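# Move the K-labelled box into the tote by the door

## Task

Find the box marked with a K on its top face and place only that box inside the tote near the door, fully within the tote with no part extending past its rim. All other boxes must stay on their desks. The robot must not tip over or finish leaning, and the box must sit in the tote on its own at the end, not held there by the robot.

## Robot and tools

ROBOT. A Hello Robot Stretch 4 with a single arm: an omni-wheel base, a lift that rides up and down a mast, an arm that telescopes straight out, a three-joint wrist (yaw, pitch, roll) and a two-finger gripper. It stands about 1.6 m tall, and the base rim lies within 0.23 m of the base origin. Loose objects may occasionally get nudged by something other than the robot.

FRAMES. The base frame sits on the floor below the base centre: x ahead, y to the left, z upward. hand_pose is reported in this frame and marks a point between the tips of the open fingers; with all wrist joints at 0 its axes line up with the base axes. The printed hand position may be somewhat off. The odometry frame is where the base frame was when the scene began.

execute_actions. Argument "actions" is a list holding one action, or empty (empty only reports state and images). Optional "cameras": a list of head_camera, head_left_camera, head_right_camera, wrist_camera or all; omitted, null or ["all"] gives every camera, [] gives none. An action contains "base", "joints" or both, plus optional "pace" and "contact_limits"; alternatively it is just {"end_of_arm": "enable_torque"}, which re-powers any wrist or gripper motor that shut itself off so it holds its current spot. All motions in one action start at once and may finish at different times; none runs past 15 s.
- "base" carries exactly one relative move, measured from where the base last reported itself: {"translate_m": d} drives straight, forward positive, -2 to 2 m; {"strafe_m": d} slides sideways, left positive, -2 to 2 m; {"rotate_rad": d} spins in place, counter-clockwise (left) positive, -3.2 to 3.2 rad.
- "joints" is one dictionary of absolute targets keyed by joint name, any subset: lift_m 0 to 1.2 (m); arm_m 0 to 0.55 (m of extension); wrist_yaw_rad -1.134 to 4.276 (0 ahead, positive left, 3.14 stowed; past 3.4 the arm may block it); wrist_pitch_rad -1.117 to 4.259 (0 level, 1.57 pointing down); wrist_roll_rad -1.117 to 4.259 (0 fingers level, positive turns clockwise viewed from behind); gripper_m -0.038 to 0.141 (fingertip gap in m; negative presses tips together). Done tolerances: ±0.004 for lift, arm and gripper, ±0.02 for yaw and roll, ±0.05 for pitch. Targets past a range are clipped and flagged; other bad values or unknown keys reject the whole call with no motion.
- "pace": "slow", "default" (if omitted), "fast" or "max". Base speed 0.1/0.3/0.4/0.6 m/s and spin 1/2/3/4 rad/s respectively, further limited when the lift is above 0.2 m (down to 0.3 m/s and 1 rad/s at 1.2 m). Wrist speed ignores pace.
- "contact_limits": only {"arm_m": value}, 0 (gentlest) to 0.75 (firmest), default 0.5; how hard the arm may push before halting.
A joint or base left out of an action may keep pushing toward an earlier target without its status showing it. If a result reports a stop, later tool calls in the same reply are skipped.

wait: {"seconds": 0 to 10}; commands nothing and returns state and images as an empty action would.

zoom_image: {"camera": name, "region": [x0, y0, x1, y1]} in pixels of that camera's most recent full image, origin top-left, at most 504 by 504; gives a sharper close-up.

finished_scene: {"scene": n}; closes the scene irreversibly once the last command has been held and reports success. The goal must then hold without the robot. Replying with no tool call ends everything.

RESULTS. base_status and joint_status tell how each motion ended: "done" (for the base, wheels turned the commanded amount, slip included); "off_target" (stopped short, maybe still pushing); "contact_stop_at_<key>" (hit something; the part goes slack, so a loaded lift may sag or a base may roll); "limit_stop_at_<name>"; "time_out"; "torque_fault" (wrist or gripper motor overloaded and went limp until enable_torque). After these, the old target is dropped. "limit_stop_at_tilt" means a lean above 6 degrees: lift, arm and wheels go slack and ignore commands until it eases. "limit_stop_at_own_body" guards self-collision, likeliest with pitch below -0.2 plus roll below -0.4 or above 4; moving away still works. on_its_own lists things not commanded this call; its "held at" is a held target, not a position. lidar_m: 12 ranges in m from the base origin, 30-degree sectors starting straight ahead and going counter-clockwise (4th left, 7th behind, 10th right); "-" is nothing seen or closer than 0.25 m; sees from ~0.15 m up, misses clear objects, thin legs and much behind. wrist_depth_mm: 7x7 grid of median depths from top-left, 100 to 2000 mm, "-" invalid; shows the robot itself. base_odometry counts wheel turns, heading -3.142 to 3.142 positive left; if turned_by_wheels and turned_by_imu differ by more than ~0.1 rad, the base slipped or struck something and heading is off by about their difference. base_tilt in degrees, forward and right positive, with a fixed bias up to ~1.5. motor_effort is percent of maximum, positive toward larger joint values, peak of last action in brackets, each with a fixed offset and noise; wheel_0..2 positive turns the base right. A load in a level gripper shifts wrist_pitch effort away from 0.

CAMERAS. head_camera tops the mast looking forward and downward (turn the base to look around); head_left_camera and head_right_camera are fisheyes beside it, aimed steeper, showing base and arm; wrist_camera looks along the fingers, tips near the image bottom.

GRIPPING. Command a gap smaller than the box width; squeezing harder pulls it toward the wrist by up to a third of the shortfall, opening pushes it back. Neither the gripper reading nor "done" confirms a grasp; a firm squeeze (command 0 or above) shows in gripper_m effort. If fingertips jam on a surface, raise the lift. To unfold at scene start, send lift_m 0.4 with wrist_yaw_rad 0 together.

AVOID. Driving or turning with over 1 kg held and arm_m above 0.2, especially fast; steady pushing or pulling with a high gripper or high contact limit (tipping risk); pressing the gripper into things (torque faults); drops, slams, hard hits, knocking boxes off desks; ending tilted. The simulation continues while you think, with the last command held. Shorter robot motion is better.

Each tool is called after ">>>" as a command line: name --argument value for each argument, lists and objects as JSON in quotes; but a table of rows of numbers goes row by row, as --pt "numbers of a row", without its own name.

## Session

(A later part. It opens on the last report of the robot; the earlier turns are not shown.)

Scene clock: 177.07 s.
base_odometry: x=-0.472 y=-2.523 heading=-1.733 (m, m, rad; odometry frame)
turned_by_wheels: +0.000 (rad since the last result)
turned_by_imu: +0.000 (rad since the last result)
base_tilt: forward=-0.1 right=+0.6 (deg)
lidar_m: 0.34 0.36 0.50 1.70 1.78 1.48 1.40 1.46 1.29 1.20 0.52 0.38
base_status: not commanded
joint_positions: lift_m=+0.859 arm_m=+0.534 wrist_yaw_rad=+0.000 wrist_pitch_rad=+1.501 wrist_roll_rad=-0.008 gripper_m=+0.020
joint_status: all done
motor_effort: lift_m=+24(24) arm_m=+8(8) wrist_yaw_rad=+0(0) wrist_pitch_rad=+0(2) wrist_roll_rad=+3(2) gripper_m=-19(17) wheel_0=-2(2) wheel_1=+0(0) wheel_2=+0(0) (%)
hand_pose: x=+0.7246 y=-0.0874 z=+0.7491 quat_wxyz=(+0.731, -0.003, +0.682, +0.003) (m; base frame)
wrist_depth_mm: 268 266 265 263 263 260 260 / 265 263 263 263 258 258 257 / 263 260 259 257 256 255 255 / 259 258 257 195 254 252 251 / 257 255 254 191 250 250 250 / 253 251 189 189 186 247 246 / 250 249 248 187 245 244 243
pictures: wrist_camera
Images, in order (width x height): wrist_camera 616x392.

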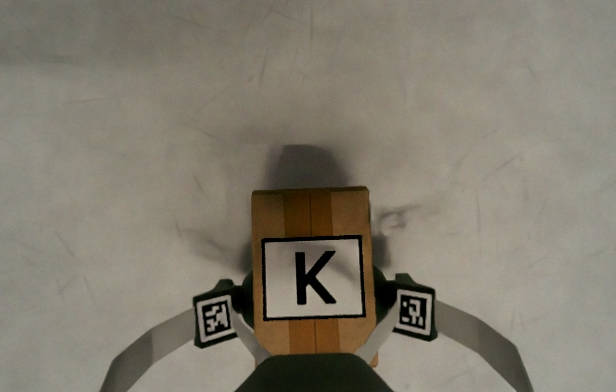

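>>> execute_actions --actions '[{"base":{"translate_m":-0.4},"joints":{"lift_m":0.92,"arm_m":0.12},"pace":"fast"}]' --cameras '["wrist_camera"]'

>>> execute_actions --actions '[{"base":{"strafe_m":1.25},"joints":{"lift_m":0.42},"pace":"max"}]' --cameras '["wrist_camera"]'

>>> execute_actions --actions '[{"base":{"rotate_rad":-3.05}}]' --cameras '["head_camera","wrist_camera"]'

Scene clock: 190.07 s.
base_odometry: x=-0.407 y=-2.128 heading=-1.733 (m, m, rad; odometry frame)
turned_by_wheels: +0.000 (rad since the last result)
turned_by_imu: -0.002 (rad since the last result)
base_tilt: forward=-0.1 right=+0.6 (deg)
lidar_m: 0.75 0.77 1.07 1.68 1.78 1.06 1.01 1.05 1.30 1.22 1.24 0.78
base_status: done
joint_positions: lift_m=+0.920 arm_m=+0.121 wrist_yaw_rad=+0.000 wrist_pitch_rad=+1.501 wrist_roll_rad=-0.008 gripper_m=+0.020
joint_status: all done
motor_effort: lift_m=+23(26) arm_m=-8(12) wrist_yaw_rad=+2(1) wrist_pitch_rad=-2(2) wrist_roll_rad=+2(2) gripper_m=-19(17) wheel_0=+0(9) wheel_1=-1(5) wheel_2=-1(11) (%)
hand_pose: x=+0.3125 y=-0.0874 z=+0.8102 quat_wxyz=(+0.731, -0.003, +0.682, +0.003) (m; base frame)
wrist_depth_mm: 1078 1098 1078 1060 1060 1042 1060 / 1078 1060 1060 1042 1060 1025 1042 / 1060 1042 1060 1042 1042 1025 1042 / 1042 1025 1025 195 1025 1025 1025 / 1042 1025 1025 191 1008 1008 1008 / 1025 1025 189 189 186 1008 976 / 1008 1008 798 186 991 976 991
pictures: wrist_camera
Images, in order (width x height): wrist_camera 616x392.

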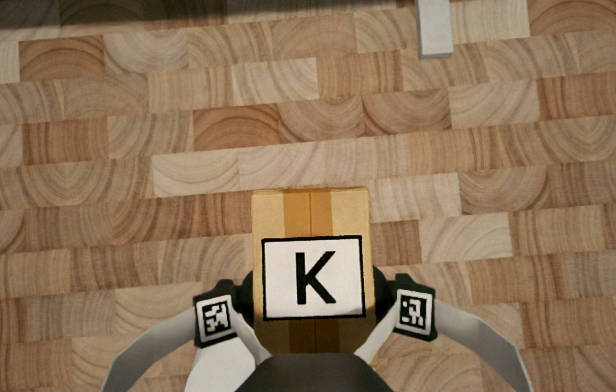

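Scene clock: 194.63 s.
base_odometry: x=+0.827 y=-2.330 heading=-1.733 (m, m, rad; odometry frame)
turned_by_wheels: +0.000 (rad since the last result)
turned_by_imu: -0.005 (rad since the last result)
base_tilt: forward=-0.1 right=+0.6 (deg)
lidar_m: 1.23 0.65 0.47 0.44 0.46 0.68 1.81 1.14 1.47 2.48 1.07 0.79
base_status: done
joint_positions: lift_m=+0.420 arm_m=+0.121 wrist_yaw_rad=+0.000 wrist_pitch_rad=+1.500 wrist_roll_rad=-0.008 gripper_m=+0.020
joint_status: all done
motor_effort: lift_m=+18(22) arm_m=-8(8) wrist_yaw_rad=-1(1) wrist_pitch_rad=-1(2) wrist_roll_rad=+3(3) gripper_m=-19(21) wheel_0=+1(12) wheel_1=-2(8) wheel_2=+0(1) (%)
hand_pose: x=+0.3126 y=-0.0874 z=+0.3106 quat_wxyz=(+0.732, -0.003, +0.682, +0.003) (m; base frame)
wrist_depth_mm: 569 559 559 554 549 549 549 / 559 554 549 549 549 544 544 / 549 544 544 544 544 535 535 / 549 544 544 195 530 530 525 / 539 535 535 191 521 525 521 / 535 535 189 189 187 521 512 / 525 521 394 187 517 508 512
pictures: wrist_camera
Images, in order (width x height): wrist_camera 616x392.

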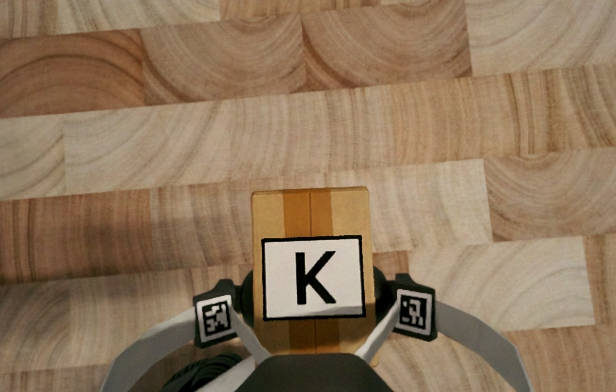

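Scene clock: 197.43 s.
base_odometry: x=+0.827 y=-2.330 heading=+1.501 (m, m, rad; odometry frame)
turned_by_wheels: -3.050 (rad since the last result)
turned_by_imu: -3.107 (rad since the last result)
base_tilt: forward=+0.0 right=+0.6 (deg)
lidar_m: 1.57 1.16 1.56 2.46 0.99 0.81 1.49 0.63 0.44 0.44 0.47 0.74
base_status: done
joint_positions: lift_m=+0.420 arm_m=+0.121 wrist_yaw_rad=+0.000 wrist_pitch_rad=+1.500 wrist_roll_rad=-0.008 gripper_m=+0.020
joint_status: not commanded
motor_effort: lift_m=+18(18) arm_m=-8(8) wrist_yaw_rad=-1(1) wrist_pitch_rad=+1(1) wrist_roll_rad=+3(3) gripper_m=-19(18) wheel_0=+1(9) wheel_1=+3(10) wheel_2=+1(10) (%)
hand_pose: x=+0.3127 y=-0.0874 z=+0.3106 quat_wxyz=(+0.732, -0.003, +0.682, +0.003) (m; base frame)
wrist_depth_mm: 564 559 559 554 554 549 544 / 559 564 554 544 544 544 539 / 554 549 544 544 539 530 535 / 544 549 539 195 535 535 525 / 535 539 530 191 525 530 521 / 535 530 189 189 186 521 517 / 530 521 404 187 517 508 512
pictures: head_camera, wrist_camera
Images, in order (width x height): head_camera 420x560, wrist_camera 616x392.

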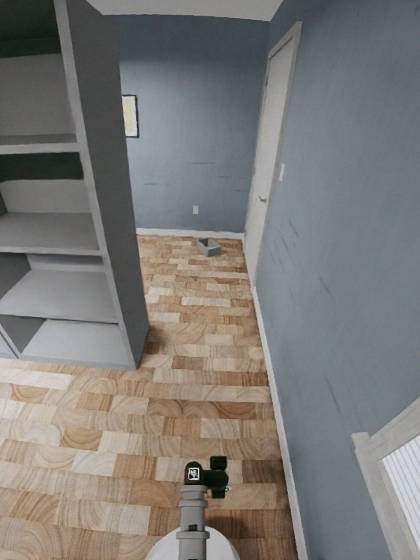

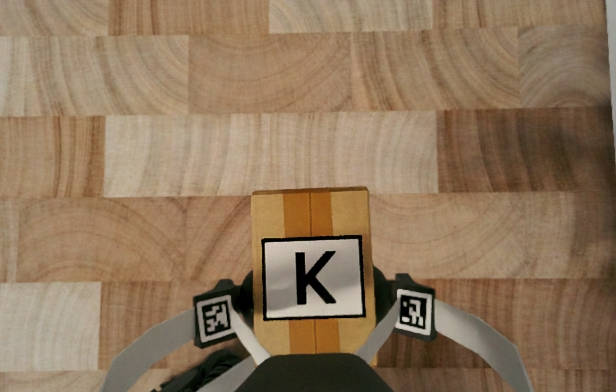

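>>> execute_actions --actions '[{"base":{"translate_m":2.0},"pace":"max"}]' --cameras '["head_camera","wrist_camera"]'

Scene clock: 207.50 s.
base_odometry: x=+0.967 y=-0.335 heading=+1.501 (m, m, rad; odometry frame)
turned_by_wheels: +0.000 (rad since the last result)
turned_by_imu: +0.002 (rad since the last result)
base_tilt: forward=-0.1 right=+0.6 (deg)
lidar_m: 0.68 1.32 1.87 1.59 0.64 0.62 1.91 0.79 0.59 0.53 0.56 0.72
base_status: done
joint_positions: lift_m=+0.420 arm_m=+0.121 wrist_yaw_rad=+0.000 wrist_pitch_rad=+1.500 wrist_roll_rad=-0.008 gripper_m=+0.020
joint_status: not commanded
motor_effort: lift_m=+18(18) arm_m=-8(8) wrist_yaw_rad=+1(2) wrist_pitch_rad=+0(1) wrist_roll_rad=+3(3) gripper_m=-15(20) wheel_0=-1(6) wheel_1=+1(8) wheel_2=+2(14) (%)
hand_pose: x=+0.3127 y=-0.0874 z=+0.3106 quat_wxyz=(+0.732, -0.003, +0.682, +0.003) (m; base frame)
wrist_depth_mm: 564 559 559 554 554 544 549 / 564 559 549 549 549 544 539 / 554 549 549 544 539 539 539 / 544 544 544 195 535 530 530 / 535 539 535 191 525 525 525 / 525 530 188 190 186 521 521 / 525 525 392 187 517 512 512
pictures: head_camera, wrist_camera
Images, in order (width x height): head_camera 420x560, wrist_camera 616x392.

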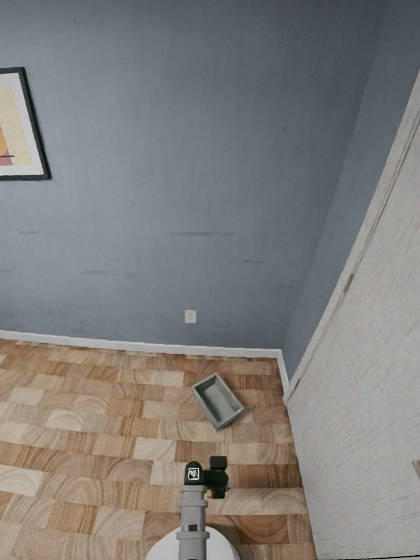

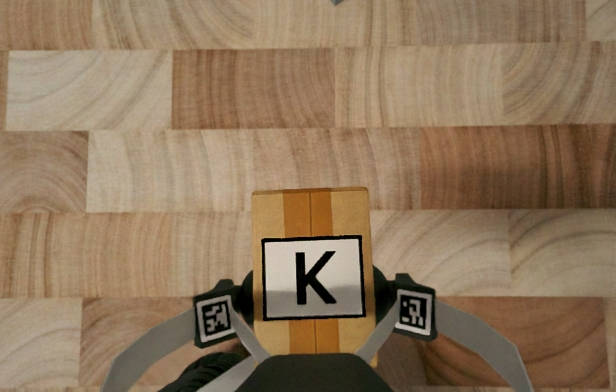

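>>> execute_actions --actions '[{"base":{"translate_m":0.22},"joints":{"arm_m":0.40,"wrist_roll_rad":1.0,"wrist_pitch_rad":1.55},"pace":"fast"}]' --cameras '["head_camera","head_right_camera","wrist_camera"]'

Scene clock: 218.13 s.
base_odometry: x=+0.982 y=-0.115 heading=+1.501 (m, m, rad; odometry frame)
turned_by_wheels: +0.000 (rad since the last result)
turned_by_imu: +0.000 (rad since the last result)
base_tilt: forward=-0.1 right=+0.6 (deg)
lidar_m: 0.50 1.08 1.49 2.34 0.97 0.80 2.01 0.81 0.57 0.51 0.60 0.55
base_status: done
joint_positions: lift_m=+0.420 arm_m=+0.399 wrist_yaw_rad=+0.000 wrist_pitch_rad=+1.550 wrist_roll_rad=+0.999 gripper_m=+0.020
joint_status: all done
motor_effort: lift_m=+18(18) arm_m=+8(10) wrist_yaw_rad=-2(1) wrist_pitch_rad=+0(3) wrist_roll_rad=+5(10) gripper_m=-18(20) wheel_0=+1(10) wheel_1=+1(8) wheel_2=+2(11) (%)
hand_pose: x=+0.5756 y=-0.0874 z=+0.3099 quat_wxyz=(+0.627, +0.342, +0.614, -0.335) (m; base frame)
wrist_depth_mm: 488 539 539 535 530 525 517 / 539 544 535 530 530 525 521 / 544 539 439 530 492 521 517 / 549 539 473 195 525 517 517 / 544 544 455 191 455 517 517 / 539 539 189 189 187 517 512 / 539 535 535 187 525 512 517
pictures: head_camera, head_right_camera, wrist_camera
Images, in order (width x height): head_camera 420x560, head_right_camera 420x672, wrist_camera 616x392.

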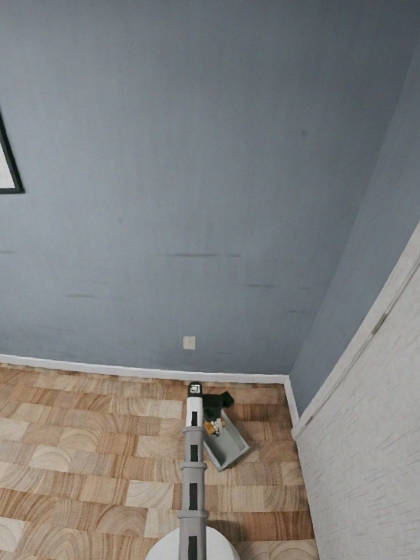

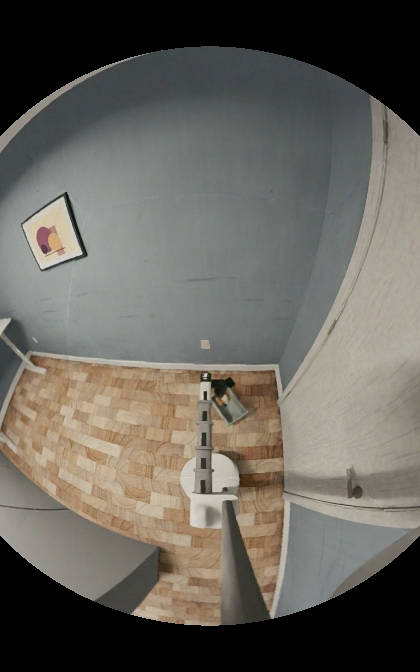

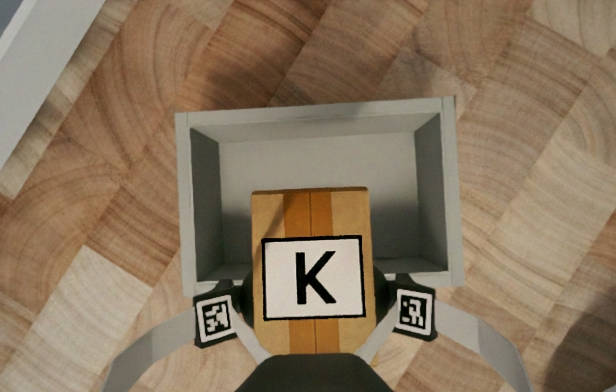

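>>> execute_actions --actions '[{"base":{"strafe_m":-0.036},"joints":{"arm_m":0.42,"lift_m":0.28},"pace":"fast"}]' --cameras '["wrist_camera"]'

Scene clock: 227.80 s.
base_odometry: x=+1.018 y=-0.118 heading=+1.501 (m, m, rad; odometry frame)
turned_by_wheels: +0.000 (rad since the last result)
turned_by_imu: -0.001 (rad since the last result)
base_tilt: forward=-0.1 right=+0.6 (deg)
lidar_m: 0.49 1.07 1.49 2.35 0.95 0.81 1.84 0.77 0.52 0.46 0.55 0.52
base_status: done
joint_positions: lift_m=+0.280 arm_m=+0.419 wrist_yaw_rad=+0.000 wrist_pitch_rad=+1.550 wrist_roll_rad=+0.999 gripper_m=+0.020
joint_status: all done
motor_effort: lift_m=+17(16) arm_m=+8(10) wrist_yaw_rad=+1(1) wrist_pitch_rad=+0(1) wrist_roll_rad=+5(5) gripper_m=-19(20) wheel_0=-2(12) wheel_1=+3(12) wheel_2=+0(3) (%)
hand_pose: x=+0.5954 y=-0.0874 z=+0.1700 quat_wxyz=(+0.627, +0.342, +0.614, -0.335) (m; base frame)
wrist_depth_mm: 402 399 399 397 392 387 384 / 402 399 397 394 389 387 384 / 402 294 322 291 315 277 382 / 402 312 394 195 384 303 382 / 404 307 392 192 384 307 382 / 399 285 189 189 187 273 379 / 399 276 282 187 267 265 379
pictures: wrist_camera
Images, in order (width x height): wrist_camera 616x392.

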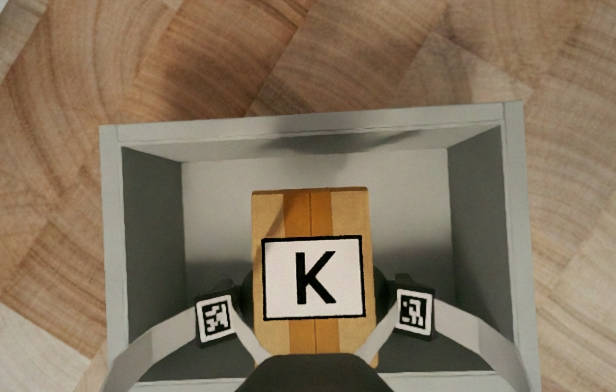

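>>> execute_actions --actions '[{"joints":{"lift_m":0.148}}]' --cameras '["wrist_camera"]'

Scene clock: 234.67 s.
base_odometry: x=+1.018 y=-0.118 heading=+1.501 (m, m, rad; odometry frame)
turned_by_wheels: +0.000 (rad since the last result)
turned_by_imu: -0.001 (rad since the last result)
base_tilt: forward=-0.2 right=+0.6 (deg)
lidar_m: 0.65 1.06 1.48 2.35 0.97 0.83 1.83 0.76 0.53 0.49 0.57 0.51
base_status: not commanded
joint_positions: lift_m=+0.148 arm_m=+0.419 wrist_yaw_rad=+0.000 wrist_pitch_rad=+1.550 wrist_roll_rad=+0.999 gripper_m=+0.020
joint_status: all done
motor_effort: lift_m=+17(18) arm_m=+8(8) wrist_yaw_rad=+1(1) wrist_pitch_rad=+0(0) wrist_roll_rad=+4(4) gripper_m=-17(18) wheel_0=-3(2) wheel_1=+2(2) wheel_2=+0(0) (%)
hand_pose: x=+0.5954 y=-0.0874 z=+0.0381 quat_wxyz=(+0.627, +0.342, +0.614, -0.335) (m; base frame)
wrist_depth_mm: 270 267 265 262 141 140 139 / 146 145 148 154 160 167 174 / 194 253 260 257 255 253 209 / 201 260 259 195 254 253 213 / 199 260 259 191 254 254 215 / 197 260 189 189 186 252 219 / 196 236 258 187 254 245 222
pictures: wrist_camera
Images, in order (width x height): wrist_camera 616x392.

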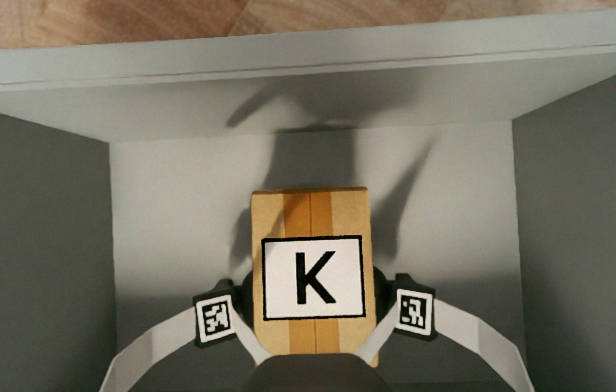

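>>> execute_actions --actions '[{"joints":{"lift_m":0.142,"gripper_m":0.085}}]' --cameras '["wrist_camera"]'

>>> execute_actions --actions '[{"joints":{"lift_m":0.33},"pace":"fast"}]' --cameras '["wrist_camera","head_camera"]'

Scene clock: 247.77 s.
base_odometry: x=+1.018 y=-0.118 heading=+1.501 (m, m, rad; odometry frame)
turned_by_wheels: +0.000 (rad since the last result)
turned_by_imu: -0.001 (rad since the last result)
base_tilt: forward=-0.1 right=+0.6 (deg)
lidar_m: 0.64 1.06 1.49 2.34 0.97 0.81 1.86 0.77 0.52 0.47 0.56 0.52
base_status: not commanded
joint_positions: lift_m=+0.142 arm_m=+0.419 wrist_yaw_rad=+0.000 wrist_pitch_rad=+1.550 wrist_roll_rad=+0.999 gripper_m=+0.085
joint_status: all done
motor_effort: lift_m=+17(16) arm_m=+8(9) wrist_yaw_rad=+1(1) wrist_pitch_rad=+0(1) wrist_roll_rad=+5(4) gripper_m=-3(15) wheel_0=-3(3) wheel_1=+3(2) wheel_2=+0(0) (%)
hand_pose: x=+0.5954 y=-0.0874 z=+0.0321 quat_wxyz=(+0.627, +0.342, +0.614, -0.335) (m; base frame)
wrist_depth_mm: 264 259 258 137 135 134 133 / 140 144 148 154 160 167 174 / 195 252 255 251 250 247 209 / 200 256 254 203 250 247 213 / 198 256 253 202 249 246 215 / 197 254 203 201 193 246 218 / 195 248 253 145 248 245 222
pictures: wrist_camera
Images, in order (width x height): wrist_camera 616x392.

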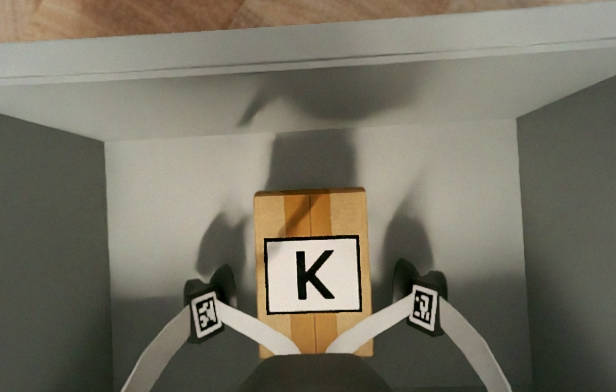

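Scene clock: 249.27 s.
base_odometry: x=+1.018 y=-0.118 heading=+1.501 (m, m, rad; odometry frame)
turned_by_wheels: +0.000 (rad since the last result)
turned_by_imu: +0.000 (rad since the last result)
base_tilt: forward=-0.1 right=+0.6 (deg)
lidar_m: 0.53 1.08 1.48 2.35 0.98 0.82 1.86 0.75 0.53 0.47 0.57 0.51
base_status: not commanded
joint_positions: lift_m=+0.330 arm_m=+0.419 wrist_yaw_rad=+0.000 wrist_pitch_rad=+1.550 wrist_roll_rad=+0.999 gripper_m=+0.085
joint_status: all done
motor_effort: lift_m=+23(27) arm_m=+8(8) wrist_yaw_rad=+1(1) wrist_pitch_rad=+1(1) wrist_roll_rad=+4(5) gripper_m=+0(2) wheel_0=-3(3) wheel_1=+2(3) wheel_2=+0(0) (%)
hand_pose: x=+0.5954 y=-0.0874 z=+0.2195 quat_wxyz=(+0.627, +0.342, +0.614, -0.335) (m; base frame)
wrist_depth_mm: 452 452 449 442 442 436 430 / 455 452 445 442 439 439 430 / 455 452 410 362 387 433 430 / 455 449 442 442 433 392 433 / 452 452 439 389 433 366 430 / 452 445 203 439 193 317 430 / 452 445 334 145 322 430 430
pictures: head_camera, wrist_camera
Images, in order (width x height): head_camera 420x560, wrist_camera 616x392.

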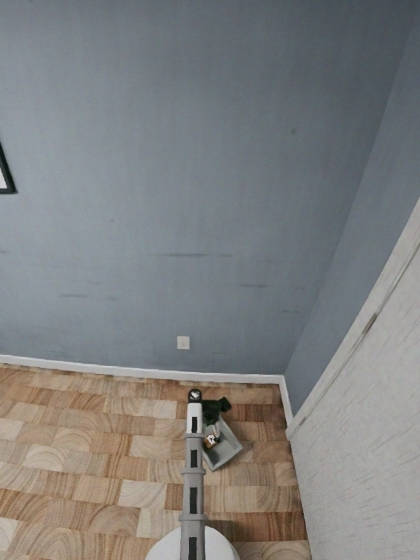

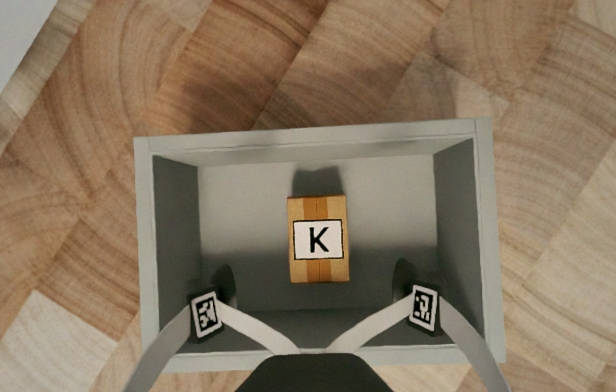

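>>> finished_scene --scene 1

The scene is finished: the task was done.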